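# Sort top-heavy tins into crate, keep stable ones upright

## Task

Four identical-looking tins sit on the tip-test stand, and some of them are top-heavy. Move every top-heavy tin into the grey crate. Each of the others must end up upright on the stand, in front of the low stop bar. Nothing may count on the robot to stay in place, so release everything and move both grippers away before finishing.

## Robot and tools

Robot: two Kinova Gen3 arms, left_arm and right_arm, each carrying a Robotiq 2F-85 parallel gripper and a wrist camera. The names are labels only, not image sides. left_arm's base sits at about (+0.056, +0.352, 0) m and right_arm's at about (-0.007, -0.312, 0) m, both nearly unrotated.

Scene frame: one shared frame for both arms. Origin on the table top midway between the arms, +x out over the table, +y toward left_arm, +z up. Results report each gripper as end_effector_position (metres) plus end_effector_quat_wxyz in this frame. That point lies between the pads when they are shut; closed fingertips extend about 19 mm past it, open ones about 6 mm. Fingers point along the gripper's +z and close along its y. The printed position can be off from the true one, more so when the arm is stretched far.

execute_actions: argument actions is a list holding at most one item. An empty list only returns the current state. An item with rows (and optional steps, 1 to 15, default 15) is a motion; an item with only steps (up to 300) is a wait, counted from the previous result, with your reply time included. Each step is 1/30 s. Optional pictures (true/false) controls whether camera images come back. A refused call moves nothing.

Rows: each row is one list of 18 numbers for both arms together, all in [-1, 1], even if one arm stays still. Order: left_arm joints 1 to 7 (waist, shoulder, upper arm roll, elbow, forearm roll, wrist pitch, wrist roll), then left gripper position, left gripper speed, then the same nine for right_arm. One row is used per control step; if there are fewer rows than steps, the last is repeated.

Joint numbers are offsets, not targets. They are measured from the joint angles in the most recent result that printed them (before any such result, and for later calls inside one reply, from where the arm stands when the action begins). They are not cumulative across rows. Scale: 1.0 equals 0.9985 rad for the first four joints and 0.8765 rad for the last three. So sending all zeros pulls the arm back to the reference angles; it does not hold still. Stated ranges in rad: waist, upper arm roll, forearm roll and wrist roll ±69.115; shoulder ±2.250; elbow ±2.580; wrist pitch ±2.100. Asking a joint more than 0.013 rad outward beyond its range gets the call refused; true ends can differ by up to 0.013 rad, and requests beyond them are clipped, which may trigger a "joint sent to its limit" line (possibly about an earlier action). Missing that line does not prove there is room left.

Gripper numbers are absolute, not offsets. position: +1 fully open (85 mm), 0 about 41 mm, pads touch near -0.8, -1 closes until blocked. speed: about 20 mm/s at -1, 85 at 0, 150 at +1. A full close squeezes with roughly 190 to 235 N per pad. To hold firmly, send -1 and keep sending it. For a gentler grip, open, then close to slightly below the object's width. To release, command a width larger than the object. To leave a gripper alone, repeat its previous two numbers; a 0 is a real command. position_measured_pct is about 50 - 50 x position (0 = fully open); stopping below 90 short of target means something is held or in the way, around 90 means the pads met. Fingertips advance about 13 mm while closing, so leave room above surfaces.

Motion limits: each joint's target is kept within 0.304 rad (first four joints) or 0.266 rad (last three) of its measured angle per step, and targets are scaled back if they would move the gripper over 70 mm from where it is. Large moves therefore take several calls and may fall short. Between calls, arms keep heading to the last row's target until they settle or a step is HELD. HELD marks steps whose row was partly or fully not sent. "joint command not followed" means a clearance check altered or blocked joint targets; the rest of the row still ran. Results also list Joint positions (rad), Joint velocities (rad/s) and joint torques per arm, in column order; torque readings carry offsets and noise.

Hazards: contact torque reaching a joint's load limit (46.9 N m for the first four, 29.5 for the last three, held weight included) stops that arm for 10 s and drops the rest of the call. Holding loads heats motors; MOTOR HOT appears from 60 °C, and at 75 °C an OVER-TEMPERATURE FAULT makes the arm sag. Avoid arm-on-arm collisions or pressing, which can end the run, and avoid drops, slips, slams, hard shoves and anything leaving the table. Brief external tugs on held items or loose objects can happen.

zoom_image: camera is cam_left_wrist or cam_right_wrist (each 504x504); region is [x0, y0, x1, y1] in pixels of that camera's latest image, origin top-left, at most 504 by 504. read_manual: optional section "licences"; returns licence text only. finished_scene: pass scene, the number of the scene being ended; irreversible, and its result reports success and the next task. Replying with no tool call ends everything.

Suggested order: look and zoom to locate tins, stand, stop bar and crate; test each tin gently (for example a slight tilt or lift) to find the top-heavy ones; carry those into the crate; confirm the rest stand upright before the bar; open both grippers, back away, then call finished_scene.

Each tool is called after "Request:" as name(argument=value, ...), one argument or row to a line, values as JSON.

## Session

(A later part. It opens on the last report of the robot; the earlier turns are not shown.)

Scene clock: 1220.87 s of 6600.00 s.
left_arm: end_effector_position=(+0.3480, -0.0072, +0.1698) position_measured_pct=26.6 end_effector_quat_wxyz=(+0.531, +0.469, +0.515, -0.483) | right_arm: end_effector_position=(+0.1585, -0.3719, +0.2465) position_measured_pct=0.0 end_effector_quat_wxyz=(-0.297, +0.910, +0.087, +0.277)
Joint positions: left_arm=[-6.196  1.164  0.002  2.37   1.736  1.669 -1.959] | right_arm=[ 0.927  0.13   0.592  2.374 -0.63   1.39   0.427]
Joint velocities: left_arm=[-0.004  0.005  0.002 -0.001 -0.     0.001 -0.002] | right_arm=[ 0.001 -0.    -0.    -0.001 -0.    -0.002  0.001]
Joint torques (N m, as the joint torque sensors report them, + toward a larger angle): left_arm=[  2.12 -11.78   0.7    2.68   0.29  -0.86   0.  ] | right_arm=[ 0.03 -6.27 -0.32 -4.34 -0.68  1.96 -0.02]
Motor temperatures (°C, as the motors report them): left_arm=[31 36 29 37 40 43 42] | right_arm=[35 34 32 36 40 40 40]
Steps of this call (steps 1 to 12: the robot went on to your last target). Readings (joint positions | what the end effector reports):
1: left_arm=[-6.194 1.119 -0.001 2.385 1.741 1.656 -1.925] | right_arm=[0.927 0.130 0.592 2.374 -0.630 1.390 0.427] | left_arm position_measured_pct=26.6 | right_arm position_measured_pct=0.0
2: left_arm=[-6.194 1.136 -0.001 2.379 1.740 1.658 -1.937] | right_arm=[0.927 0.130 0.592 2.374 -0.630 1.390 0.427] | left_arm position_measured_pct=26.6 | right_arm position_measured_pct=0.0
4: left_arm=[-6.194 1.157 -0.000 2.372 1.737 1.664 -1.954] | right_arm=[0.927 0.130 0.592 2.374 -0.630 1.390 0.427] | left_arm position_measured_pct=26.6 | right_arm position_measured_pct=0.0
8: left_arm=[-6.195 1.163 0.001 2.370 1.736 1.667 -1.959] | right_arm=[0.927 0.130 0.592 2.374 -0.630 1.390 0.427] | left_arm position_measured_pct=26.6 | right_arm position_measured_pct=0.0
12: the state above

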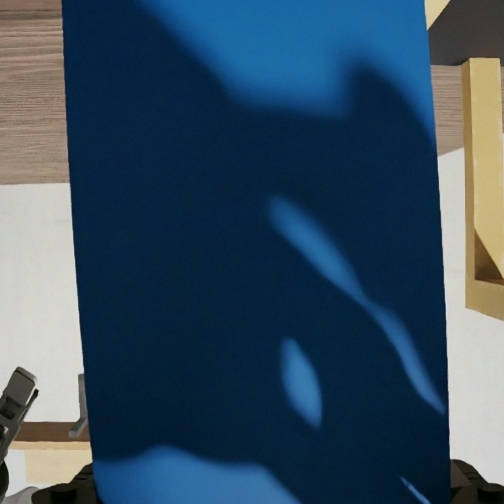

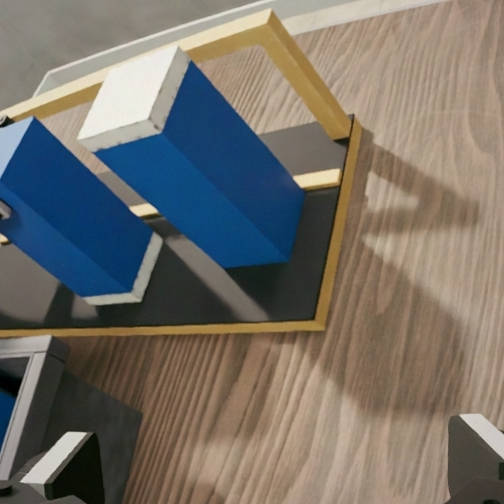

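Request:
zoom_image(
  camera="cam_right_wrist",
  region=[0, 90, 240, 330],
)

Region (0, 90, 240, 330) of cam_right_wrist's 504x504 image, scaled by 2.100.

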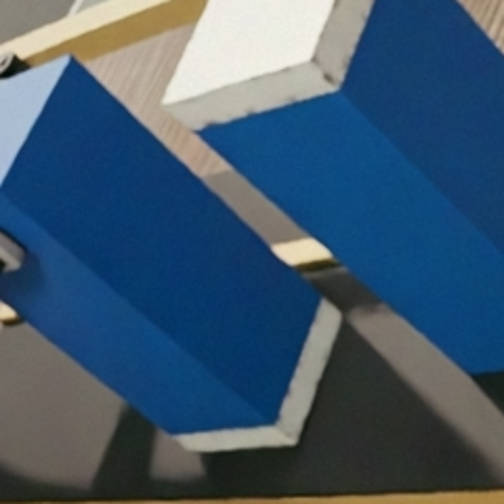

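Request:
execute_actions(
  actions=[
    {"rows":[[0.001,-0.0149,-0.002,0.0082,0.0034,-0.01,0.014,-1,-0.3,0,0,0,0,0,0,0,1,0]],"steps":15},
  ],
)

Scene clock: 1237.33 s of 6600.00 s.
left_arm: end_effector_position=(+0.3471, -0.0070, +0.1716) position_measured_pct=26.6 end_effector_quat_wxyz=(+0.527, +0.470, +0.519, -0.482) | right_arm: end_effector_position=(+0.1585, -0.3719, +0.2465) position_measured_pct=0.0 end_effector_quat_wxyz=(-0.297, +0.910, +0.087, +0.277)
Joint positions: left_arm=[-6.195  1.15  -0.     2.378  1.739  1.66  -1.947] | right_arm=[ 0.927  0.13   0.592  2.374 -0.63   1.39   0.427]
Joint velocities: left_arm=[ 0.003 -0.001  0.    -0.    -0.     0.001  0.001] | right_arm=[-0.001  0.001  0.    -0.001  0.    -0.     0.001]
Joint torques (N m, as the joint torque sensors report them, + toward a larger angle): left_arm=[  0.14 -16.76   4.57   3.15  -1.76   3.21  -0.08] | right_arm=[ 0.27 -6.64  0.45 -4.   -0.97  2.22 -0.08]
Motor temperatures (°C, as the motors report them): left_arm=[31 36 29 37 40 43 42] | right_arm=[35 34 32 36 40 40 40]
Steps of this call (steps 1 to 30: the robot went on to your last target; steps 31 to 100: nothing new was sent; then 12.63 s passed at rest; steps 101 to 115: all 15 steps of this action). Readings (joint positions | what the end effector reports):
101: left_arm=[-6.197 1.164 0.002 2.370 1.736 1.669 -1.959] | right_arm=[0.927 0.130 0.592 2.374 -0.630 1.390 0.427] | left_arm position_measured_pct=26.6 | right_arm position_measured_pct=0.0
102: left_arm=[-6.197 1.158 0.001 2.372 1.737 1.665 -1.956] | right_arm=[0.927 0.130 0.592 2.374 -0.630 1.390 0.427] | left_arm position_measured_pct=26.6 | right_arm position_measured_pct=0.0
104: left_arm=[-6.196 1.150 -0.001 2.377 1.739 1.660 -1.949] | right_arm=[0.927 0.130 0.592 2.374 -0.630 1.390 0.427] | left_arm position_measured_pct=26.6 | right_arm position_measured_pct=0.0
108: left_arm=[-6.196 1.150 -0.000 2.378 1.739 1.660 -1.947] | right_arm=[0.927 0.130 0.592 2.374 -0.630 1.390 0.427] | left_arm position_measured_pct=26.6 | right_arm position_measured_pct=0.0
115: the state above

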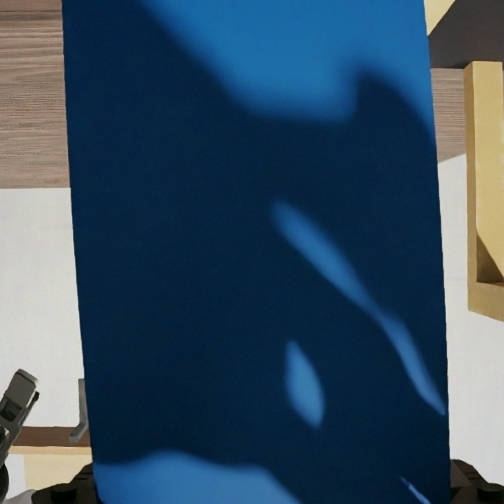

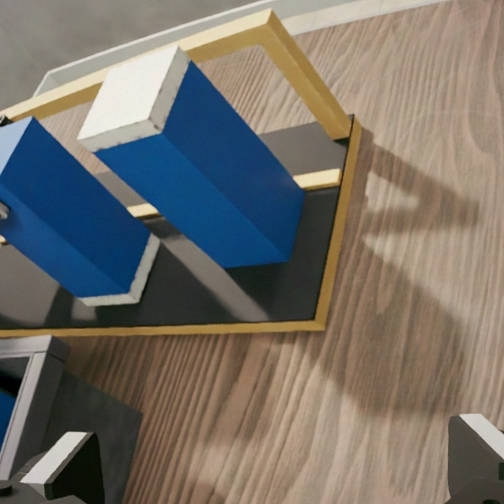

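Request:
zoom_image(
  camera="cam_right_wrist",
  region=[60, 210, 200, 330],
)

Region (60, 210, 200, 330) of cam_right_wrist's 504x504 image, scaled by 3.600; it fills the top 432 rows of this view, and the rest is white.

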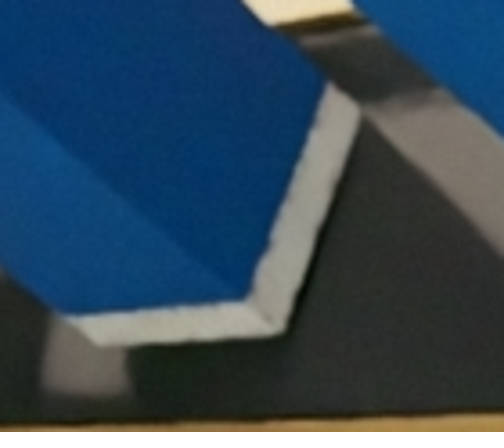

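Request:
execute_actions(
  actions=[
    {"rows":[[0,0,0,0,0,0,0,1,-0.2,0,0,0,0,0,0,0,1,0]],"steps":15},
  ],
)

Scene clock: 1241.03 s of 6600.00 s.
left_arm: end_effector_position=(+0.3471, -0.0070, +0.1716) position_measured_pct=0.4 end_effector_quat_wxyz=(+0.527, +0.470, +0.519, -0.482) | right_arm: end_effector_position=(+0.1585, -0.3719, +0.2465) position_measured_pct=0.0 end_effector_quat_wxyz=(-0.297, +0.910, +0.087, +0.277)
Joint positions: left_arm=[-6.195  1.15  -0.     2.378  1.739  1.66  -1.947] | right_arm=[ 0.927  0.13   0.592  2.374 -0.63   1.39   0.427]
Joint velocities: left_arm=[ 0.     0.     0.     0.002 -0.    -0.001  0.   ] | right_arm=[ 0.001 -0.001  0.    -0.001 -0.     0.     0.   ]
Joint torques (N m, as the joint torque sensors report them, + toward a larger angle): left_arm=[  0.05 -15.75   3.35   3.7   -1.03   2.32  -0.17] | right_arm=[ 0.24 -6.55  0.13 -4.12 -0.8   2.16 -0.14]
Motor temperatures (°C, as the motors report them): left_arm=[31 36 29 37 40 43 42] | right_arm=[35 34 32 36 40 40 40]
Steps of this call (steps 1 to 15: the robot went on to your last target; steps 16 to 90: nothing new was sent; then 0.20 s passed at rest; steps 91 to 105: all 15 steps of this action). Readings (joint positions | what the end effector reports):
91: left_arm=[-6.195 1.149 -0.000 2.378 1.739 1.660 -1.947] | right_arm=[0.927 0.130 0.592 2.374 -0.630 1.390 0.427] | left_arm position_measured_pct=26.6 | right_arm position_measured_pct=0.0
92: left_arm=[-6.195 1.149 -0.000 2.378 1.739 1.660 -1.947] | right_arm=[0.927 0.130 0.592 2.374 -0.630 1.390 0.427] | left_arm position_measured_pct=26.6 | right_arm position_measured_pct=0.0
94: left_arm=[-6.195 1.149 0.000 2.379 1.738 1.661 -1.946] | right_arm=[0.927 0.130 0.592 2.374 -0.630 1.390 0.427] | left_arm position_measured_pct=22.6 | right_arm position_measured_pct=0.0
98: left_arm=[-6.195 1.149 -0.000 2.379 1.738 1.660 -1.947] | right_arm=[0.927 0.130 0.592 2.374 -0.630 1.390 0.427] | left_arm position_measured_pct=13.1 | right_arm position_measured_pct=0.0
105: the state above

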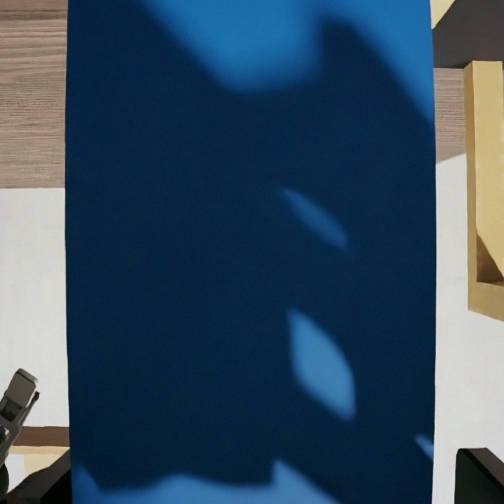

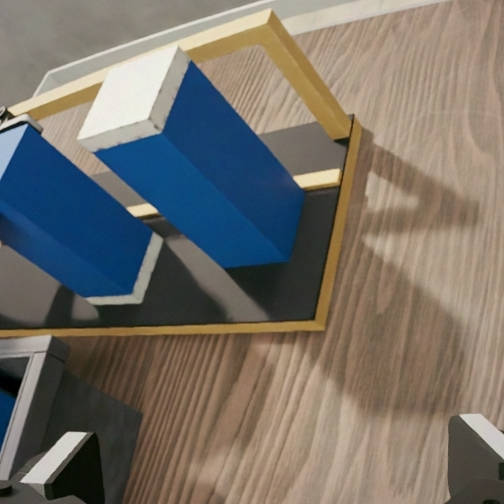

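Request:
execute_actions(
  actions=[
    {"rows":[[0,-0.12,0,0.027,0.007,-0.018,0.104,1,-0.2,0,0,0,0,0,0,0,1,0],[0,-0.12,0,0.027,0.007,-0.018,0.104,1,-0.2,0,0,0,0,0,0,0,1,0],[0,-0.23,0,0.052,0.013,-0.035,0.199,1,-0.2,0,0,0,0,0,0,0,1,0],[0,-0.23,0,0.052,0.013,-0.035,0.199,1,-0.2,0,0,0,0,0,0,0,1,0],[0,-0.23,0,0.052,0.013,-0.035,0.199,1,-0.2,0,0,0,0,0,0,0,1,0],[0,-0.3435,0,0.0771,0.0194,-0.0525,0.2966,1,-0.2,0,0,0,0,0,0,0,1,0]],"steps":15},
  ],
  pictures=false,
)

Request:
execute_actions(
  actions=[
    {"rows":[[0.08,-0.09,0,-0.12,-0.22,-0.03,0.15,1,-0.2,0,0,0,0,0,0,0,1,0],[0.08,-0.09,0,-0.12,-0.22,-0.03,0.15,1,-0.2,0,0,0,0,0,0,0,1,0],[0.08,-0.09,0,-0.12,-0.22,-0.03,0.15,1,-0.2,0,0,0,0,0,0,0,1,0],[0.16,-0.13,0,-0.24,-0.44,-0.05,0.28,1,-0.2,0,0,0,0,0,0,0,1,0],[0.16,-0.13,0,-0.24,-0.44,-0.05,0.28,1,-0.2,0,0,0,0,0,0,0,1,0],[0.16,-0.13,0,-0.24,-0.44,-0.05,0.28,1,-0.2,0,0,0,0,0,0,0,1,0],[0.16,-0.13,0,-0.24,-0.44,-0.05,0.28,1,-0.2,0,0,0,0,0,0,0,1,0],[0.25,-0.17,0,-0.37,-0.67,-0.07,0.41,1,-0.2,0,0,0,0,0,0,0,1,0]],"steps":15},
  ],
  pictures=false,
)

Request:
execute_actions(
  actions=[
    {"rows":[[0.12,-0.07,0,-0.18,-0.33,-0.035,0.2,1,-0.2,0,0,0,0,0,0,0,1,0],[0.12,-0.07,0,-0.18,-0.33,-0.035,0.2,1,-0.2,0,0,0,0,0,0,0,1,0],[0.12,-0.07,0,-0.18,-0.33,-0.035,0.2,1,-0.2,0,0,0,0,0,0,0,1,0],[0.19,-0.11,0,-0.28,-0.5,-0.055,0.3,1,-0.2,0,0,0,0,0,0,0,1,0],[0.19,-0.11,0,-0.28,-0.5,-0.055,0.3,1,-0.2,0,0,0,0,0,0,0,1,0],[0.19,-0.11,0,-0.28,-0.5,-0.055,0.3,1,-0.2,0,0,0,0,0,0,0,1,0],[0.19,-0.11,0,-0.28,-0.5,-0.055,0.3,1,-0.2,0,0,0,0,0,0,0,1,0],[0.27,-0.15,0,-0.4,-0.72,-0.08,0.43,1,-0.2,0,0,0,0,0,0,0,1,0]],"steps":15},
  ],
  pictures=false,
)

Request:
execute_actions(
  actions=[
    {"rows":[[0.12,-0.07,0,-0.18,-0.33,-0.035,0.2,1,-0.2,0,0,0,0,0,0,0,1,0],[0.12,-0.07,0,-0.18,-0.33,-0.035,0.2,1,-0.2,0,0,0,0,0,0,0,1,0],[0.12,-0.07,0,-0.18,-0.33,-0.035,0.2,1,-0.2,0,0,0,0,0,0,0,1,0],[0.19,-0.11,0,-0.28,-0.5,-0.055,0.3,1,-0.2,0,0,0,0,0,0,0,1,0],[0.19,-0.11,0,-0.28,-0.5,-0.055,0.3,1,-0.2,0,0,0,0,0,0,0,1,0],[0.19,-0.11,0,-0.28,-0.5,-0.055,0.3,1,-0.2,0,0,0,0,0,0,0,1,0],[0.19,-0.11,0,-0.28,-0.5,-0.055,0.3,1,-0.2,0,0,0,0,0,0,0,1,0],[0.27,-0.15,0,-0.4,-0.72,-0.08,0.43,1,-0.2,0,0,0,0,0,0,0,1,0]],"steps":15},
  ],
  pictures=false,
)

Request:
execute_actions(
  actions=[
    {"steps":12},
  ],
  pictures=false,
)

Scene clock: 1296.40 s of 6600.00 s.
left_arm: end_effector_position=(+0.3477, -0.0072, +0.2660) position_measured_pct=0.0 end_effector_quat_wxyz=(+0.526, +0.469, +0.520, -0.484) | right_arm: end_effector_position=(+0.1585, -0.3719, +0.2465) position_measured_pct=0.0 end_effector_quat_wxyz=(-0.297, +0.910, +0.087, +0.277)
Joint positions: left_arm=[-6.195  0.822  0.     2.453  1.755  1.616 -1.692] | right_arm=[ 0.927  0.13   0.592  2.374 -0.63   1.39   0.427]
Joint velocities: left_arm=[ 0.002 -0.213  0.     0.056  0.012 -0.033  0.19 ] | right_arm=[-0.    -0.001  0.     0.002 -0.     0.    -0.   ]
Joint torques (N m, as the joint torque sensors report them, + toward a larger angle): left_arm=[ -0.44 -12.11   1.95   0.99  -0.6    1.97  -0.4 ] | right_arm=[ 0.13 -6.09  0.04 -4.2  -0.87  2.03 -0.08]
Motor temperatures (°C, as the motors report them): left_arm=[31 36 29 36 40 43 42] | right_arm=[35 34 32 36 40 40 40]
Steps of this call (steps 1 to 15: the robot went on to your last target; steps 16 to 90: nothing new was sent; then 51.87 s passed at rest; steps 91 to 105: all 15 steps of this action). Readings (joint positions | what the end effector reports):
91: left_arm=[-6.195 1.148 -0.000 2.378 1.739 1.660 -1.946] | right_arm=[0.927 0.130 0.592 2.374 -0.630 1.390 0.427] | left_arm position_measured_pct=0.0 | right_arm position_measured_pct=0.0
92: left_arm=[-6.195 1.142 -0.001 2.379 1.739 1.659 -1.943] | right_arm=[0.927 0.130 0.592 2.374 -0.630 1.390 0.427] | left_arm position_measured_pct=0.0 | right_arm position_measured_pct=0.0
94: left_arm=[-6.195 1.113 -0.001 2.385 1.740 1.655 -1.924] | right_arm=[0.927 0.130 0.592 2.374 -0.630 1.390 0.427] | left_arm position_measured_pct=0.0 | right_arm position_measured_pct=0.0
98: left_arm=[-6.195 0.991 -0.001 2.412 1.746 1.639 -1.834] | right_arm=[0.927 0.130 0.592 2.374 -0.630 1.390 0.427] | left_arm position_measured_pct=0.0 | right_arm position_measured_pct=0.0
105: the state above

Scene clock: 1296.90 s of 6600.00 s.
left_arm: end_effector_position=(+0.2253, -0.0411, +0.2857) position_measured_pct=0.0 end_effector_quat_wxyz=(+0.353, +0.679, +0.306, -0.567) | right_arm: end_effector_position=(+0.1585, -0.3719, +0.2465) position_measured_pct=0.0 end_effector_quat_wxyz=(-0.297, +0.910, +0.087, +0.277)
Joint positions: left_arm=[-5.978  0.668  0.001  2.128  1.273  1.561 -1.372] | right_arm=[ 0.927  0.13   0.592  2.374 -0.63   1.39   0.427]
Joint velocities: left_arm=[ 0.377 -0.183 -0.004 -0.547 -1.216 -0.076  0.48 ] | right_arm=[-0.     0.    -0.    -0.001  0.     0.001  0.001]
Joint torques (N m, as the joint torque sensors report them, + toward a larger angle): left_arm=[ -0.14 -15.53   1.8   -1.49   0.5    2.13  -0.13] | right_arm=[-0.05 -6.49  0.29 -4.28 -0.67  2.26 -0.06]
Motor temperatures (°C, as the motors report them): left_arm=[31 36 29 36 40 43 42] | right_arm=[35 34 32 36 40 40 40]
Steps of this call (steps 1 to 15: all 15 steps of this action). Readings (joint positions | what the end effector reports):
1: left_arm=[-6.195 0.815 -0.000 2.454 1.754 1.615 -1.687] | right_arm=[0.927 0.130 0.592 2.374 -0.630 1.390 0.427] | left_arm position_measured_pct=0.0 | right_arm position_measured_pct=0.0
2: left_arm=[-6.190 0.806 -0.001 2.450 1.748 1.612 -1.679] | right_arm=[0.927 0.130 0.592 2.374 -0.630 1.390 0.427] | left_arm position_measured_pct=0.0 | right_arm position_measured_pct=0.0
4: left_arm=[-6.172 0.780 -0.001 2.426 1.709 1.606 -1.649] | right_arm=[0.927 0.130 0.592 2.374 -0.630 1.390 0.427] | left_arm position_measured_pct=0.0 | right_arm position_measured_pct=0.0
8: left_arm=[-6.102 0.732 0.000 2.321 1.557 1.588 -1.543] | right_arm=[0.927 0.130 0.592 2.374 -0.630 1.390 0.427] | left_arm position_measured_pct=0.0 | right_arm position_measured_pct=0.0
15: the state above

Scene clock: 1297.40 s of 6600.00 s.
left_arm: end_effector_position=(+0.2018, -0.0009, +0.2457) position_measured_pct=0.0 end_effector_quat_wxyz=(+0.105, +0.898, +0.122, -0.410) | right_arm: end_effector_position=(+0.1585, -0.3719, +0.2465) position_measured_pct=0.0 end_effector_quat_wxyz=(-0.297, +0.910, +0.087, +0.277)
Joint positions: left_arm=[-5.724  0.526  0.001  1.748  0.677  1.494 -1.012] | right_arm=[ 0.927  0.13   0.592  2.374 -0.63   1.39   0.427]
Joint velocities: left_arm=[ 0.234 -0.132  0.004 -0.403 -0.766 -0.076  0.385] | right_arm=[ 0.     0.002  0.    -0.001  0.     0.001  0.001]
Joint torques (N m, as the joint torque sensors report them, + toward a larger angle): left_arm=[ -1.19 -14.08   0.53  -4.04   1.39   1.28   0.03] | right_arm=[ 0.01 -6.23  0.4  -4.34 -0.81  1.96 -0.17]
Motor temperatures (°C, as the motors report them): left_arm=[31 36 29 36 40 43 42] | right_arm=[35 34 32 36 40 40 40]
Steps of this call (steps 1 to 15: all 15 steps of this action). Readings (joint positions | what the end effector reports):
1: left_arm=[-5.965 0.662 0.000 2.110 1.233 1.558 -1.356] | right_arm=[0.927 0.130 0.592 2.374 -0.630 1.390 0.427] | left_arm position_measured_pct=0.0 | right_arm position_measured_pct=0.0
2: left_arm=[-5.950 0.654 -0.000 2.089 1.192 1.555 -1.337] | right_arm=[0.927 0.130 0.592 2.374 -0.630 1.390 0.427] | left_arm position_measured_pct=0.0 | right_arm position_measured_pct=0.0
4: left_arm=[-5.912 0.632 -0.000 2.035 1.111 1.546 -1.285] | right_arm=[0.927 0.130 0.592 2.374 -0.630 1.390 0.427] | left_arm position_measured_pct=0.0 | right_arm position_measured_pct=0.0
8: left_arm=[-5.836 0.587 0.001 1.919 0.948 1.525 -1.174] | right_arm=[0.927 0.130 0.592 2.374 -0.630 1.390 0.427] | left_arm position_measured_pct=0.0 | right_arm position_measured_pct=0.0
15: the state above

Scene clock: 1297.90 s of 6600.00 s.
left_arm: end_effector_position=(+0.3200, -0.0165, +0.3027) position_measured_pct=0.0 end_effector_quat_wxyz=(+0.016, +0.996, +0.055, -0.064) | right_arm: end_effector_position=(+0.1585, -0.3719, +0.2465) position_measured_pct=0.0 end_effector_quat_wxyz=(-0.297, +0.910, +0.087, +0.277)
Joint positions: left_arm=[-5.479  0.39   0.002  1.382  0.119  1.43  -0.667] | right_arm=[ 0.927  0.13   0.592  2.374 -0.63   1.39   0.427]
Joint velocities: left_arm=[ 0.33  -0.188  0.007 -0.528 -1.095 -0.093  0.493] | right_arm=[ 0.     0.001 -0.     0.001 -0.    -0.     0.001]
Joint torques (N m, as the joint torque sensors report them, + toward a larger angle): left_arm=[ -1.54 -15.26   0.52  -7.57  -0.18  -0.08  -0.53] | right_arm=[ 0.38 -5.89  0.05 -4.13 -0.75  2.04 -0.1 ]
Motor temperatures (°C, as the motors report them): left_arm=[31 36 29 36 40 43 42] | right_arm=[35 34 32 36 40 40 40]
Steps of this call (steps 1 to 15: all 15 steps of this action). Readings (joint positions | what the end effector reports):
1: left_arm=[-5.716 0.522 0.001 1.736 0.655 1.492 -1.000] | right_arm=[0.927 0.130 0.592 2.374 -0.630 1.390 0.427] | left_arm position_measured_pct=0.0 | right_arm position_measured_pct=0.0
2: left_arm=[-5.705 0.516 0.000 1.722 0.630 1.489 -0.987] | right_arm=[0.927 0.130 0.592 2.374 -0.630 1.390 0.427] | left_arm position_measured_pct=0.0 | right_arm position_measured_pct=0.0
4: left_arm=[-5.673 0.499 -0.000 1.678 0.560 1.482 -0.945] | right_arm=[0.927 0.130 0.592 2.374 -0.630 1.390 0.427] | left_arm position_measured_pct=0.0 | right_arm position_measured_pct=0.0
8: left_arm=[-5.595 0.453 0.002 1.559 0.399 1.461 -0.833] | right_arm=[0.927 0.130 0.592 2.374 -0.630 1.390 0.427] | left_arm position_measured_pct=0.0 | right_arm position_measured_pct=0.0
15: the state above

Scene clock: 1298.30 s of 6600.00 s.
left_arm: end_effector_position=(+0.3370, -0.0178, +0.3170) position_measured_pct=0.0 end_effector_quat_wxyz=(+0.012, +0.998, +0.053, -0.020) | right_arm: end_effector_position=(+0.1585, -0.3719, +0.2465) position_measured_pct=0.0 end_effector_quat_wxyz=(-0.297, +0.910, +0.087, +0.277)
Joint positions: left_arm=[-5.455  0.376  0.001  1.348  0.046  1.424 -0.635] | right_arm=[ 0.927  0.13   0.592  2.374 -0.63   1.39   0.427]
Joint velocities: left_arm=[ 0.003 -0.001 -0.001 -0.002 -0.001 -0.    -0.001] | right_arm=[-0.001 -0.    -0.     0.001 -0.    -0.     0.002]
Joint torques (N m, as the joint torque sensors report them, + toward a larger angle): left_arm=[ -0.38 -16.58   0.55  -8.38  -0.24  -0.36  -0.44] | right_arm=[ 0.32 -6.49 -0.11 -4.33 -0.75  2.24 -0.1 ]
Motor temperatures (°C, as the motors report them): left_arm=[31 36 29 36 40 43 42] | right_arm=[35 34 32 36 40 40 40]
Steps of this call (steps 1 to 12: the robot went on to your last target). Readings (joint positions | what the end effector reports):
1: left_arm=[-5.470 0.384 0.002 1.367 0.087 1.427 -0.653] | right_arm=[0.927 0.130 0.592 2.374 -0.630 1.390 0.427] | left_arm position_measured_pct=0.0 | right_arm position_measured_pct=0.0
2: left_arm=[-5.464 0.380 0.002 1.356 0.064 1.425 -0.643] | right_arm=[0.927 0.130 0.592 2.374 -0.630 1.390 0.427] | left_arm position_measured_pct=0.0 | right_arm position_measured_pct=0.0
4: left_arm=[-5.460 0.378 0.001 1.348 0.047 1.424 -0.636] | right_arm=[0.927 0.130 0.592 2.374 -0.630 1.390 0.427] | left_arm position_measured_pct=0.0 | right_arm position_measured_pct=0.0
8: left_arm=[-5.456 0.377 0.001 1.348 0.046 1.424 -0.635] | right_arm=[0.927 0.130 0.592 2.374 -0.630 1.390 0.427] | left_arm position_measured_pct=0.0 | right_arm position_measured_pct=0.0
12: the state above

Request:
execute_actions(
  actions=[
    {"rows":[[0.004,-0.0045,-0.001,-0.0033,-0.0525,0.0016,0.0016,1,-0.2,0,0,0,0,0,0,0,1,0]],"steps":12},
  ],
)

Scene clock: 1300.53 s of 6600.00 s.
left_arm: end_effector_position=(+0.3468, -0.0096, +0.3197) position_measured_pct=0.0 end_effector_quat_wxyz=(-0.000, +0.999, +0.049, -0.000) | right_arm: end_effector_position=(+0.1585, -0.3719, +0.2465) position_measured_pct=0.0 end_effector_quat_wxyz=(-0.297, +0.910, +0.087, +0.277)
Joint positions: left_arm=[-5.451  0.372  0.     1.345 -0.     1.425 -0.633] | right_arm=[ 0.927  0.13   0.592  2.374 -0.63   1.39   0.427]
Joint velocities: left_arm=[ 0.001 -0.     0.001 -0.    -0.     0.001  0.002] | right_arm=[-0.001  0.    -0.     0.    -0.     0.    -0.   ]
Joint torques (N m, as the joint torque sensors report them, + toward a larger angle): left_arm=[  0.17 -16.54   0.26  -8.47  -0.06  -0.25  -0.14] | right_arm=[ 0.2  -5.9  -0.02 -4.18 -0.9   2.07 -0.24]
Motor temperatures (°C, as the motors report them): left_arm=[31 36 29 36 40 43 42] | right_arm=[35 34 32 36 40 40 40]
Steps of this call (steps 1 to 30: the robot went on to your last target; steps 31 to 55: nothing new was sent; steps 56 to 67: all 12 steps of this action). Readings (joint positions | what the end effector reports):
56: left_arm=[-5.454 0.376 0.001 1.348 0.045 1.424 -0.635] | right_arm=[0.927 0.130 0.592 2.374 -0.630 1.390 0.427] | left_arm position_measured_pct=0.0 | right_arm position_measured_pct=0.0
57: left_arm=[-5.453 0.375 0.001 1.348 0.037 1.424 -0.635] | right_arm=[0.927 0.130 0.592 2.374 -0.630 1.390 0.427] | left_arm position_measured_pct=0.0 | right_arm position_measured_pct=0.0
59: left_arm=[-5.451 0.373 0.001 1.346 0.010 1.425 -0.634] | right_arm=[0.927 0.130 0.592 2.374 -0.630 1.390 0.427] | left_arm position_measured_pct=0.0 | right_arm position_measured_pct=0.0
63: left_arm=[-5.451 0.372 0.000 1.345 0.000 1.425 -0.633] | right_arm=[0.927 0.130 0.592 2.374 -0.630 1.390 0.427] | left_arm position_measured_pct=0.0 | right_arm position_measured_pct=0.0
67: the state above

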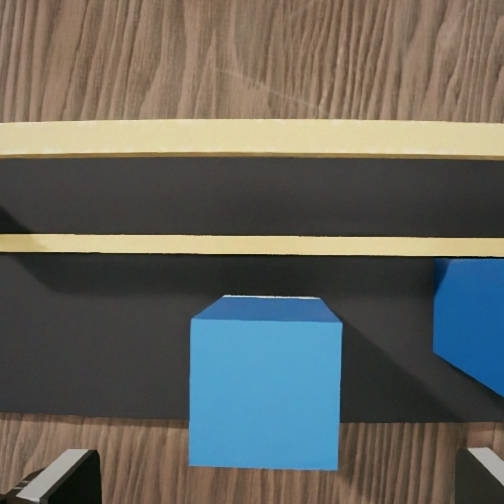

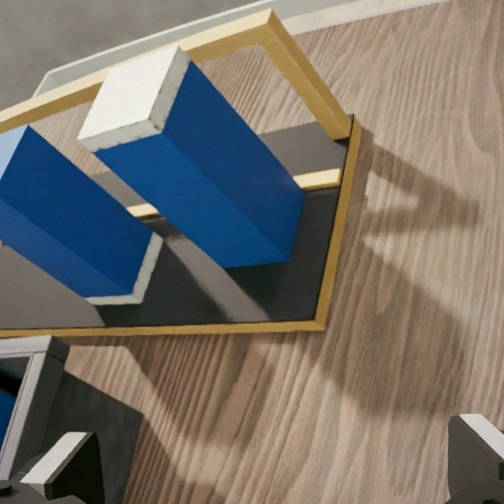

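Request:
execute_actions(
  actions=[
    {"rows":[[0.0004,0.0286,0,0.2204,0,-0.2842,0,1,-0.2,0,0,0,0,0,0,0,1,0]],"steps":15},
  ],
  pictures=false,
)

Request:
execute_actions(
  actions=[
    {"steps":6},
  ],
)

Scene clock: 1318.70 s of 6600.00 s.
left_arm: end_effector_position=(+0.3402, -0.0026, +0.2400) position_measured_pct=0.0 end_effector_quat_wxyz=(-0.000, +0.999, +0.048, -0.000) | right_arm: end_effector_position=(+0.1585, -0.3719, +0.2465) position_measured_pct=0.0 end_effector_quat_wxyz=(-0.297, +0.910, +0.087, +0.277)
Joint positions: left_arm=[-5.45   0.401  0.     1.565 -0.     1.177 -0.633] | right_arm=[ 0.927  0.13   0.592  2.374 -0.63   1.39   0.427]
Joint velocities: left_arm=[ 0.001 -0.004  0.     0.007  0.001 -0.013 -0.002] | right_arm=[-0.    -0.001 -0.    -0.001 -0.     0.     0.   ]
Joint torques (N m, as the joint torque sensors report them, + toward a larger angle): left_arm=[  0.17 -16.45   0.81  -7.65  -0.24  -0.17  -0.28] | right_arm=[ 0.17 -6.05  0.09 -4.02 -0.82  2.14 -0.25]
Motor temperatures (°C, as the motors report them): left_arm=[31 36 29 37 40 43 42] | right_arm=[35 34 32 36 40 40 40]
Steps of this call (steps 1 to 15: the robot went on to your last target; steps 16 to 90: nothing new was sent; then 14.67 s passed at rest; steps 91 to 105: all 15 steps of this action). Readings (joint positions | what the end effector reports):
91: left_arm=[-5.451 0.372 0.000 1.345 -0.000 1.424 -0.633] | right_arm=[0.927 0.130 0.592 2.374 -0.630 1.390 0.427] | left_arm position_measured_pct=0.0 | right_arm position_measured_pct=0.0
92: left_arm=[-5.451 0.372 0.000 1.350 -0.000 1.419 -0.633] | right_arm=[0.927 0.130 0.592 2.374 -0.630 1.390 0.427] | left_arm position_measured_pct=0.0 | right_arm position_measured_pct=0.0
94: left_arm=[-5.451 0.375 0.000 1.375 -0.000 1.391 -0.633] | right_arm=[0.927 0.130 0.592 2.374 -0.630 1.390 0.427] | left_arm position_measured_pct=0.0 | right_arm position_measured_pct=0.0
98: left_arm=[-5.450 0.390 0.000 1.486 -0.000 1.266 -0.633] | right_arm=[0.927 0.130 0.592 2.374 -0.630 1.390 0.427] | left_arm position_measured_pct=0.0 | right_arm position_measured_pct=0.0
105: the state above

Scene clock: 1318.90 s of 6600.00 s.
left_arm: end_effector_position=(+0.3402, -0.0026, +0.2401) position_measured_pct=0.0 end_effector_quat_wxyz=(-0.000, +0.999, +0.048, -0.000) | right_arm: end_effector_position=(+0.1585, -0.3719, +0.2465) position_measured_pct=0.0 end_effector_quat_wxyz=(-0.297, +0.910, +0.087, +0.277)
Joint positions: left_arm=[-5.45   0.401  0.     1.565 -0.     1.176 -0.633] | right_arm=[ 0.927  0.13   0.592  2.374 -0.63   1.39   0.427]
Joint velocities: left_arm=[-0.001 -0.001 -0.    -0.001 -0.    -0.     0.002] | right_arm=[-0.    -0.    -0.    -0.    -0.    -0.001  0.001]
Joint torques (N m, as the joint torque sensors report them, + toward a larger angle): left_arm=[  0.22 -16.67   1.01  -8.25  -0.12  -0.1   -0.35] | right_arm=[ 0.1  -6.35  0.14 -4.41 -0.61  2.23 -0.13]
Motor temperatures (°C, as the motors report them): left_arm=[31 36 29 37 40 43 42] | right_arm=[35 34 32 36 40 40 40]
Steps of this call (steps 1 to 6: the robot went on to your last target). Readings (joint positions | what the end effector reports):
1: left_arm=[-5.450 0.401 0.000 1.565 -0.000 1.176 -0.633] | right_arm=[0.927 0.130 0.592 2.374 -0.630 1.390 0.427] | left_arm position_measured_pct=0.0 | right_arm position_measured_pct=0.0
2: left_arm=[-5.450 0.401 0.000 1.565 -0.000 1.176 -0.633] | right_arm=[0.927 0.130 0.592 2.374 -0.630 1.390 0.427] | left_arm position_measured_pct=0.0 | right_arm position_measured_pct=0.0
4: left_arm=[-5.450 0.401 0.000 1.565 -0.000 1.176 -0.633] | right_arm=[0.927 0.130 0.592 2.374 -0.630 1.390 0.427] | left_arm position_measured_pct=0.0 | right_arm position_measured_pct=0.0
6: the state above

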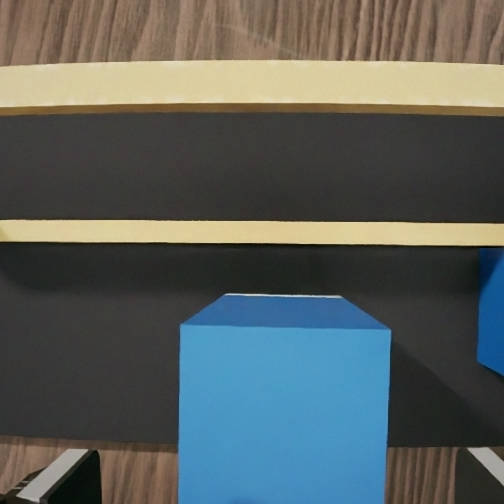

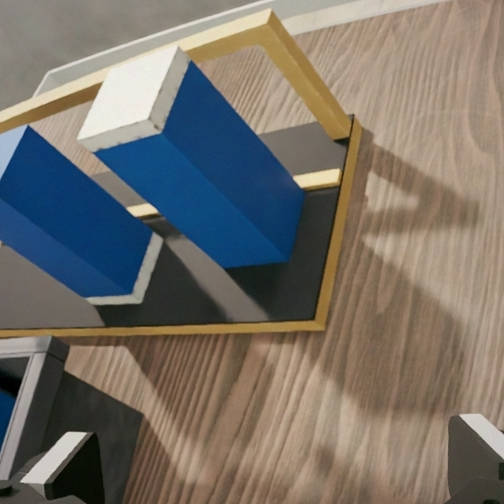

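Request:
execute_actions(
  actions=[
    {"rows":[[0,0.0533,0,0.0916,0,-0.1655,0,1,-0.2,0,0,0,0,0,0,0,1,0],[0,0.0533,0,0.0916,0,-0.1655,0,1,-0.2,0,0,0,0,0,0,0,1,0],[0,0.0533,0,0.0916,0,-0.1655,0,1,-0.2,0,0,0,0,0,0,0,1,0],[0,0.0533,0,0.0916,0,-0.1655,0,1,-0.2,0,0,0,0,0,0,0,1,0],[0,0.0533,0,0.0916,0,-0.1655,0,1,-0.2,0,0,0,0,0,0,0,1,0],[0,0.1001,0,0.1445,0,-0.2791,0,1,-0.2,0,0,0,0,0,0,0,1,0]],"steps":15},
  ],
  pictures=false,
)

Request:
execute_actions(
  actions=[
    {"steps":7},
  ],
)

Scene clock: 1328.90 s of 6600.00 s.
left_arm: end_effector_position=(+0.3404, -0.0028, +0.1559) position_measured_pct=0.0 end_effector_quat_wxyz=(+0.001, +0.999, +0.048, +0.001) | right_arm: end_effector_position=(+0.1585, -0.3719, +0.2465) position_measured_pct=0.0 end_effector_quat_wxyz=(-0.297, +0.910, +0.087, +0.277)
Joint positions: left_arm=[-5.45   0.499  0.     1.709 -0.     0.932 -0.633] | right_arm=[ 0.927  0.13   0.592  2.374 -0.63   1.39   0.427]
Joint velocities: left_arm=[ 0.001  0.014  0.     0.003  0.    -0.007 -0.   ] | right_arm=[-0.001 -0.001  0.     0.003  0.    -0.     0.001]
Joint torques (N m, as the joint torque sensors report them, + toward a larger angle): left_arm=[  0.26 -17.16   0.56  -6.73  -0.05  -0.39  -0.06] | right_arm=[-0.22 -5.87  0.44 -4.19 -0.76  2.27  0.07]
Motor temperatures (°C, as the motors report them): left_arm=[31 36 29 37 40 43 42] | right_arm=[35 34 32 36 40 40 40]
Steps of this call (steps 1 to 15: the robot went on to your last target; steps 16 to 90: nothing new was sent; then 6.50 s passed at rest; steps 91 to 105: all 15 steps of this action). Readings (joint positions | what the end effector reports):
91: left_arm=[-5.450 0.401 0.000 1.565 -0.000 1.175 -0.633] | right_arm=[0.927 0.130 0.592 2.374 -0.630 1.390 0.427] | left_arm position_measured_pct=0.0 | right_arm position_measured_pct=0.0
92: left_arm=[-5.450 0.404 0.000 1.570 -0.000 1.168 -0.633] | right_arm=[0.927 0.130 0.592 2.374 -0.630 1.390 0.427] | left_arm position_measured_pct=0.0 | right_arm position_measured_pct=0.0
94: left_arm=[-5.450 0.420 0.000 1.595 -0.000 1.128 -0.633] | right_arm=[0.927 0.130 0.592 2.374 -0.630 1.390 0.427] | left_arm position_measured_pct=0.0 | right_arm position_measured_pct=0.0
98: left_arm=[-5.450 0.469 0.000 1.669 -0.000 1.004 -0.633] | right_arm=[0.927 0.130 0.592 2.374 -0.630 1.390 0.427] | left_arm position_measured_pct=0.0 | right_arm position_measured_pct=0.0
105: the state above

Scene clock: 1329.13 s of 6600.00 s.
left_arm: end_effector_position=(+0.3403, -0.0027, +0.1552) position_measured_pct=0.0 end_effector_quat_wxyz=(+0.000, +0.999, +0.048, +0.000) | right_arm: end_effector_position=(+0.1585, -0.3719, +0.2465) position_measured_pct=0.0 end_effector_quat_wxyz=(-0.297, +0.910, +0.087, +0.277)
Joint positions: left_arm=[-5.45   0.5    0.     1.709 -0.     0.931 -0.633] | right_arm=[ 0.927  0.13   0.592  2.374 -0.63   1.39   0.427]
Joint velocities: left_arm=[-0.     0.002  0.     0.001  0.    -0.     0.   ] | right_arm=[ 0.    -0.001  0.     0.001  0.     0.001  0.001]
Joint torques (N m, as the joint torque sensors report them, + toward a larger angle): left_arm=[  0.25 -17.14   0.54  -6.71  -0.33  -0.09  -0.05] | right_arm=[-0.07 -6.25  0.13 -4.09 -0.66  1.99 -0.06]
Motor temperatures (°C, as the motors report them): left_arm=[31 36 29 37 40 43 42] | right_arm=[35 34 32 36 40 40 40]
Steps of this call (steps 1 to 7: the robot went on to your last target). Readings (joint positions | what the end effector reports):
1: left_arm=[-5.450 0.499 0.000 1.709 -0.000 0.932 -0.633] | right_arm=[0.927 0.130 0.592 2.374 -0.630 1.390 0.427] | left_arm position_measured_pct=0.0 | right_arm position_measured_pct=0.0
2: left_arm=[-5.450 0.500 0.000 1.709 -0.000 0.931 -0.633] | right_arm=[0.927 0.130 0.592 2.374 -0.630 1.390 0.427] | left_arm position_measured_pct=0.0 | right_arm position_measured_pct=0.0
4: left_arm=[-5.450 0.500 0.000 1.709 -0.000 0.931 -0.633] | right_arm=[0.927 0.130 0.592 2.374 -0.630 1.390 0.427] | left_arm position_measured_pct=0.0 | right_arm position_measured_pct=0.0
7: the state above

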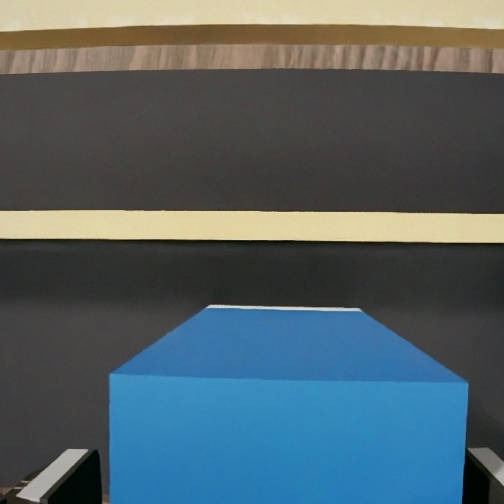

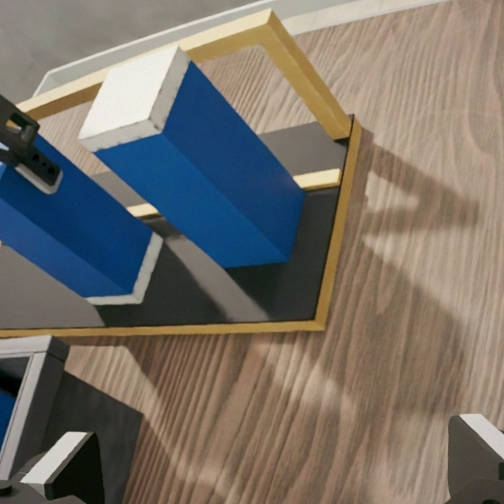

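Request:
execute_actions(
  actions=[
    {"rows":[[0,0,0,0,0,0,0,-1,-0.3,0,0,0,0,0,0,0,1,0]],"steps":15},
  ],
)

Scene clock: 1334.40 s of 6600.00 s.
left_arm: end_effector_position=(+0.3405, -0.0032, +0.1560) position_measured_pct=26.2 end_effector_quat_wxyz=(+0.001, +0.999, +0.048, +0.001) | right_arm: end_effector_position=(+0.1585, -0.3719, +0.2465) position_measured_pct=0.0 end_effector_quat_wxyz=(-0.297, +0.910, +0.087, +0.277)
Joint positions: left_arm=[-5.45   0.499  0.001  1.708 -0.     0.932 -0.633] | right_arm=[ 0.927  0.13   0.592  2.374 -0.63   1.39   0.427]
Joint velocities: left_arm=[ 0.    -0.008 -0.     0.001 -0.     0.005 -0.   ] | right_arm=[-0.    -0.001 -0.     0.     0.     0.    -0.001]
Joint torques (N m, as the joint torque sensors report them, + toward a larger angle): left_arm=[ -0.16 -15.73   0.61  -6.17  -0.01  -0.38  -0.1 ] | right_arm=[ 0.23 -6.09  0.69 -4.17 -0.82  2.1  -0.04]
Motor temperatures (°C, as the motors report them): left_arm=[31 36 29 37 40 43 42] | right_arm=[35 34 32 36 40 40 40]
Steps of this call (steps 1 to 15: the robot went on to your last target; steps 16 to 90: nothing new was sent; then 1.77 s passed at rest; steps 91 to 105: all 15 steps of this action). Readings (joint positions | what the end effector reports):
91: left_arm=[-5.450 0.501 0.000 1.709 -0.000 0.931 -0.633] | right_arm=[0.927 0.130 0.592 2.374 -0.630 1.390 0.427] | left_arm position_measured_pct=0.0 | right_arm position_measured_pct=0.0
92: left_arm=[-5.450 0.501 0.000 1.709 -0.000 0.931 -0.633] | right_arm=[0.927 0.130 0.592 2.374 -0.630 1.390 0.427] | left_arm position_measured_pct=0.4 | right_arm position_measured_pct=0.0
94: left_arm=[-5.450 0.500 0.000 1.709 -0.000 0.931 -0.633] | right_arm=[0.927 0.130 0.592 2.374 -0.630 1.390 0.427] | left_arm position_measured_pct=3.2 | right_arm position_measured_pct=0.0
98: left_arm=[-5.450 0.500 0.000 1.709 -0.000 0.931 -0.633] | right_arm=[0.927 0.130 0.592 2.374 -0.630 1.390 0.427] | left_arm position_measured_pct=11.9 | right_arm position_measured_pct=0.0
105: the state above

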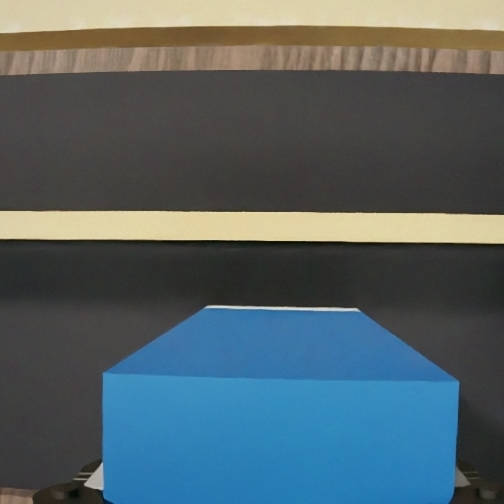

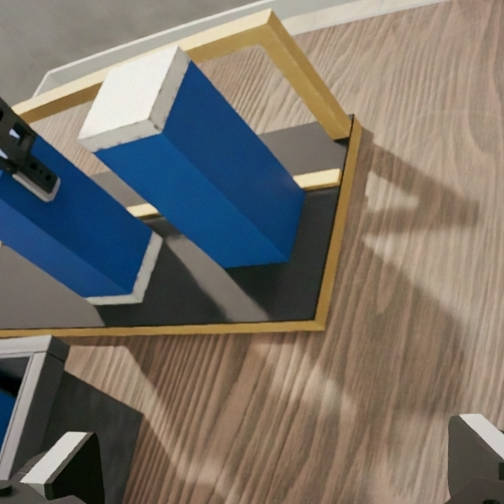

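Request:
execute_actions(
  actions=[
    {"rows":[[0,-0.015,0,-0.0172,0,0.0377,0,-1,-0.3,0,0,0,0,0,0,0,1,0],[0,-0.03,0,-0.0344,0,0.0753,0,-1,-0.3,0,0,0,0,0,0,0,1,0],[0,-0.0451,0,-0.0516,0,0.113,0,-1,-0.3,0,0,0,0,0,0,0,1,0],[0,-0.0585,0,-0.0745,0,0.1544,0,-1,-0.3,0,0,0,0,0,0,0,1,0],[0,-0.0718,0,-0.0974,0,0.1957,0,-1,-0.3,0,0,0,0,0,0,0,1,0],[0,-0.0852,0,-0.1203,0,0.2371,0,-1,-0.3,0,0,0,0,0,0,0,1,0],[0,-0.0985,0,-0.1432,0,0.2784,0,-1,-0.3,0,0,0,0,0,0,0,1,0],[0,-0.1058,0,-0.1735,0,0.3212,0,-1,-0.3,0,0,0,0,0,0,0,1,0],[0,-0.1131,0,-0.2038,0,0.364,0,-1,-0.3,0,0,0,0,0,0,0,1,0],[0,-0.1203,0,-0.2341,0,0.4068,0,-1,-0.3,0,0,0,0,0,0,0,1,0],[0,-0.1276,0,-0.2644,0,0.4496,0,-1,-0.3,0,0,0,0,0,0,0,1,0],[0,-0.1349,0,-0.2947,0,0.4923,0,-1,-0.3,0,0,0,0,0,0,0,1,0],[0,-0.1422,0,-0.325,0,0.5351,0,-1,-0.3,0,0,0,0,0,0,0,1,0],[0,-0.1494,0,-0.3553,0,0.5779,0,-1,-0.3,0,0,0,0,0,0,0,1,0],[0,-0.1567,0,-0.3856,0,0.6207,0,-1,-0.3,0,0,0,0,0,0,0,1,0]],"steps":15},
  ],
  pictures=false,
)

Request:
execute_actions(
  actions=[
    {"steps":10},
  ],
)

Scene clock: 1348.10 s of 6600.00 s.
left_arm: end_effector_position=(+0.3427, -0.0056, +0.2879) position_measured_pct=27.4 end_effector_quat_wxyz=(-0.001, +0.999, +0.048, -0.000) | right_arm: end_effector_position=(+0.1585, -0.3719, +0.2465) position_measured_pct=0.0 end_effector_quat_wxyz=(-0.297, +0.910, +0.087, +0.277)
Joint positions: left_arm=[-5.45   0.374  0.001  1.445 -0.     1.324 -0.633] | right_arm=[ 0.927  0.13   0.592  2.374 -0.63   1.39   0.427]
Joint velocities: left_arm=[-0.001 -0.217 -0.    -0.831 -0.001  1.039 -0.001] | right_arm=[-0.001 -0.001 -0.     0.001 -0.    -0.     0.001]
Joint torques (N m, as the joint torque sensors report them, + toward a larger angle): left_arm=[  0.2  -17.99   0.42  -9.71   0.08  -0.01  -0.12] | right_arm=[ 0.5  -6.33  0.34 -4.37 -0.82  2.05  0.13]
Motor temperatures (°C, as the motors report them): left_arm=[31 36 29 37 40 43 42] | right_arm=[35 34 32 36 40 40 40]
Steps of this call (steps 1 to 15: the robot went on to your last target; steps 16 to 90: nothing new was sent; then 10.20 s passed at rest; steps 91 to 105: all 15 steps of this action). Readings (joint positions | what the end effector reports):
91: left_arm=[-5.450 0.498 0.000 1.708 -0.000 0.933 -0.634] | right_arm=[0.927 0.130 0.592 2.374 -0.630 1.390 0.427] | left_arm position_measured_pct=27.4 | right_arm position_measured_pct=0.0
92: left_arm=[-5.450 0.494 0.000 1.704 -0.000 0.941 -0.633] | right_arm=[0.927 0.130 0.592 2.374 -0.630 1.390 0.427] | left_arm position_measured_pct=27.4 | right_arm position_measured_pct=0.0
94: left_arm=[-5.450 0.476 0.000 1.684 -0.000 0.981 -0.633] | right_arm=[0.927 0.130 0.592 2.374 -0.630 1.390 0.427] | left_arm position_measured_pct=27.4 | right_arm position_measured_pct=0.0
98: left_arm=[-5.450 0.432 0.000 1.616 -0.000 1.094 -0.633] | right_arm=[0.927 0.130 0.592 2.374 -0.630 1.390 0.427] | left_arm position_measured_pct=27.4 | right_arm position_measured_pct=0.0
105: the state above

Scene clock: 1348.43 s of 6600.00 s.
left_arm: end_effector_position=(+0.3401, -0.0027, +0.3399) position_measured_pct=27.4 end_effector_quat_wxyz=(-0.000, +0.999, +0.048, -0.000) | right_arm: end_effector_position=(+0.1585, -0.3719, +0.2465) position_measured_pct=0.0 end_effector_quat_wxyz=(-0.297, +0.910, +0.087, +0.277)
Joint positions: left_arm=[-5.45   0.343  0.001  1.323 -0.     1.476 -0.633] | right_arm=[ 0.927  0.13   0.592  2.374 -0.63   1.39   0.427]
Joint velocities: left_arm=[ 0.001  0.001 -0.    -0.001 -0.     0.004 -0.001] | right_arm=[ 0.     0.001  0.    -0.001  0.     0.    -0.   ]
Joint torques (N m, as the joint torque sensors report them, + toward a larger angle): left_arm=[  0.22 -17.54   0.19  -9.64   0.08  -0.38  -0.31] | right_arm=[ 0.24 -6.27  0.18 -3.99 -0.77  2.07 -0.36]
Motor temperatures (°C, as the motors report them): left_arm=[31 36 29 37 40 43 42] | right_arm=[35 34 32 36 40 40 40]
Steps of this call (steps 1 to 10: the robot went on to your last target). Readings (joint positions | what the end effector reports):
1: left_arm=[-5.450 0.367 0.001 1.417 -0.000 1.359 -0.633] | right_arm=[0.927 0.130 0.592 2.374 -0.630 1.390 0.427] | left_arm position_measured_pct=27.4 | right_arm position_measured_pct=0.0
2: left_arm=[-5.450 0.360 0.001 1.391 -0.000 1.391 -0.633] | right_arm=[0.927 0.130 0.592 2.374 -0.630 1.390 0.427] | left_arm position_measured_pct=27.4 | right_arm position_measured_pct=0.0
4: left_arm=[-5.450 0.350 0.001 1.349 -0.000 1.443 -0.633] | right_arm=[0.927 0.130 0.592 2.374 -0.630 1.390 0.427] | left_arm position_measured_pct=27.4 | right_arm position_measured_pct=0.0
8: left_arm=[-5.450 0.343 0.001 1.324 -0.000 1.475 -0.633] | right_arm=[0.927 0.130 0.592 2.374 -0.630 1.390 0.427] | left_arm position_measured_pct=27.4 | right_arm position_measured_pct=0.0
10: the state above

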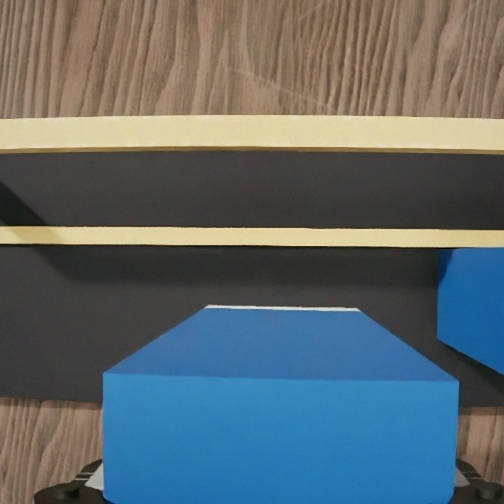

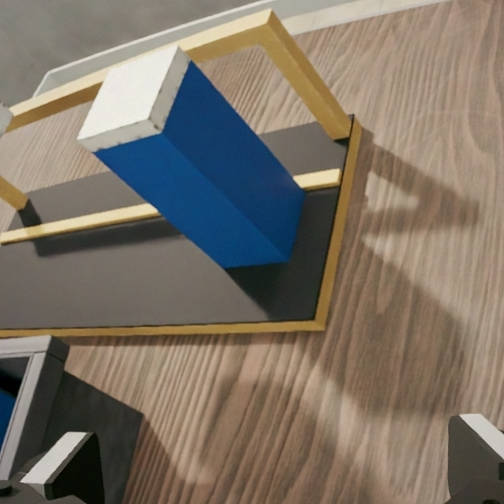

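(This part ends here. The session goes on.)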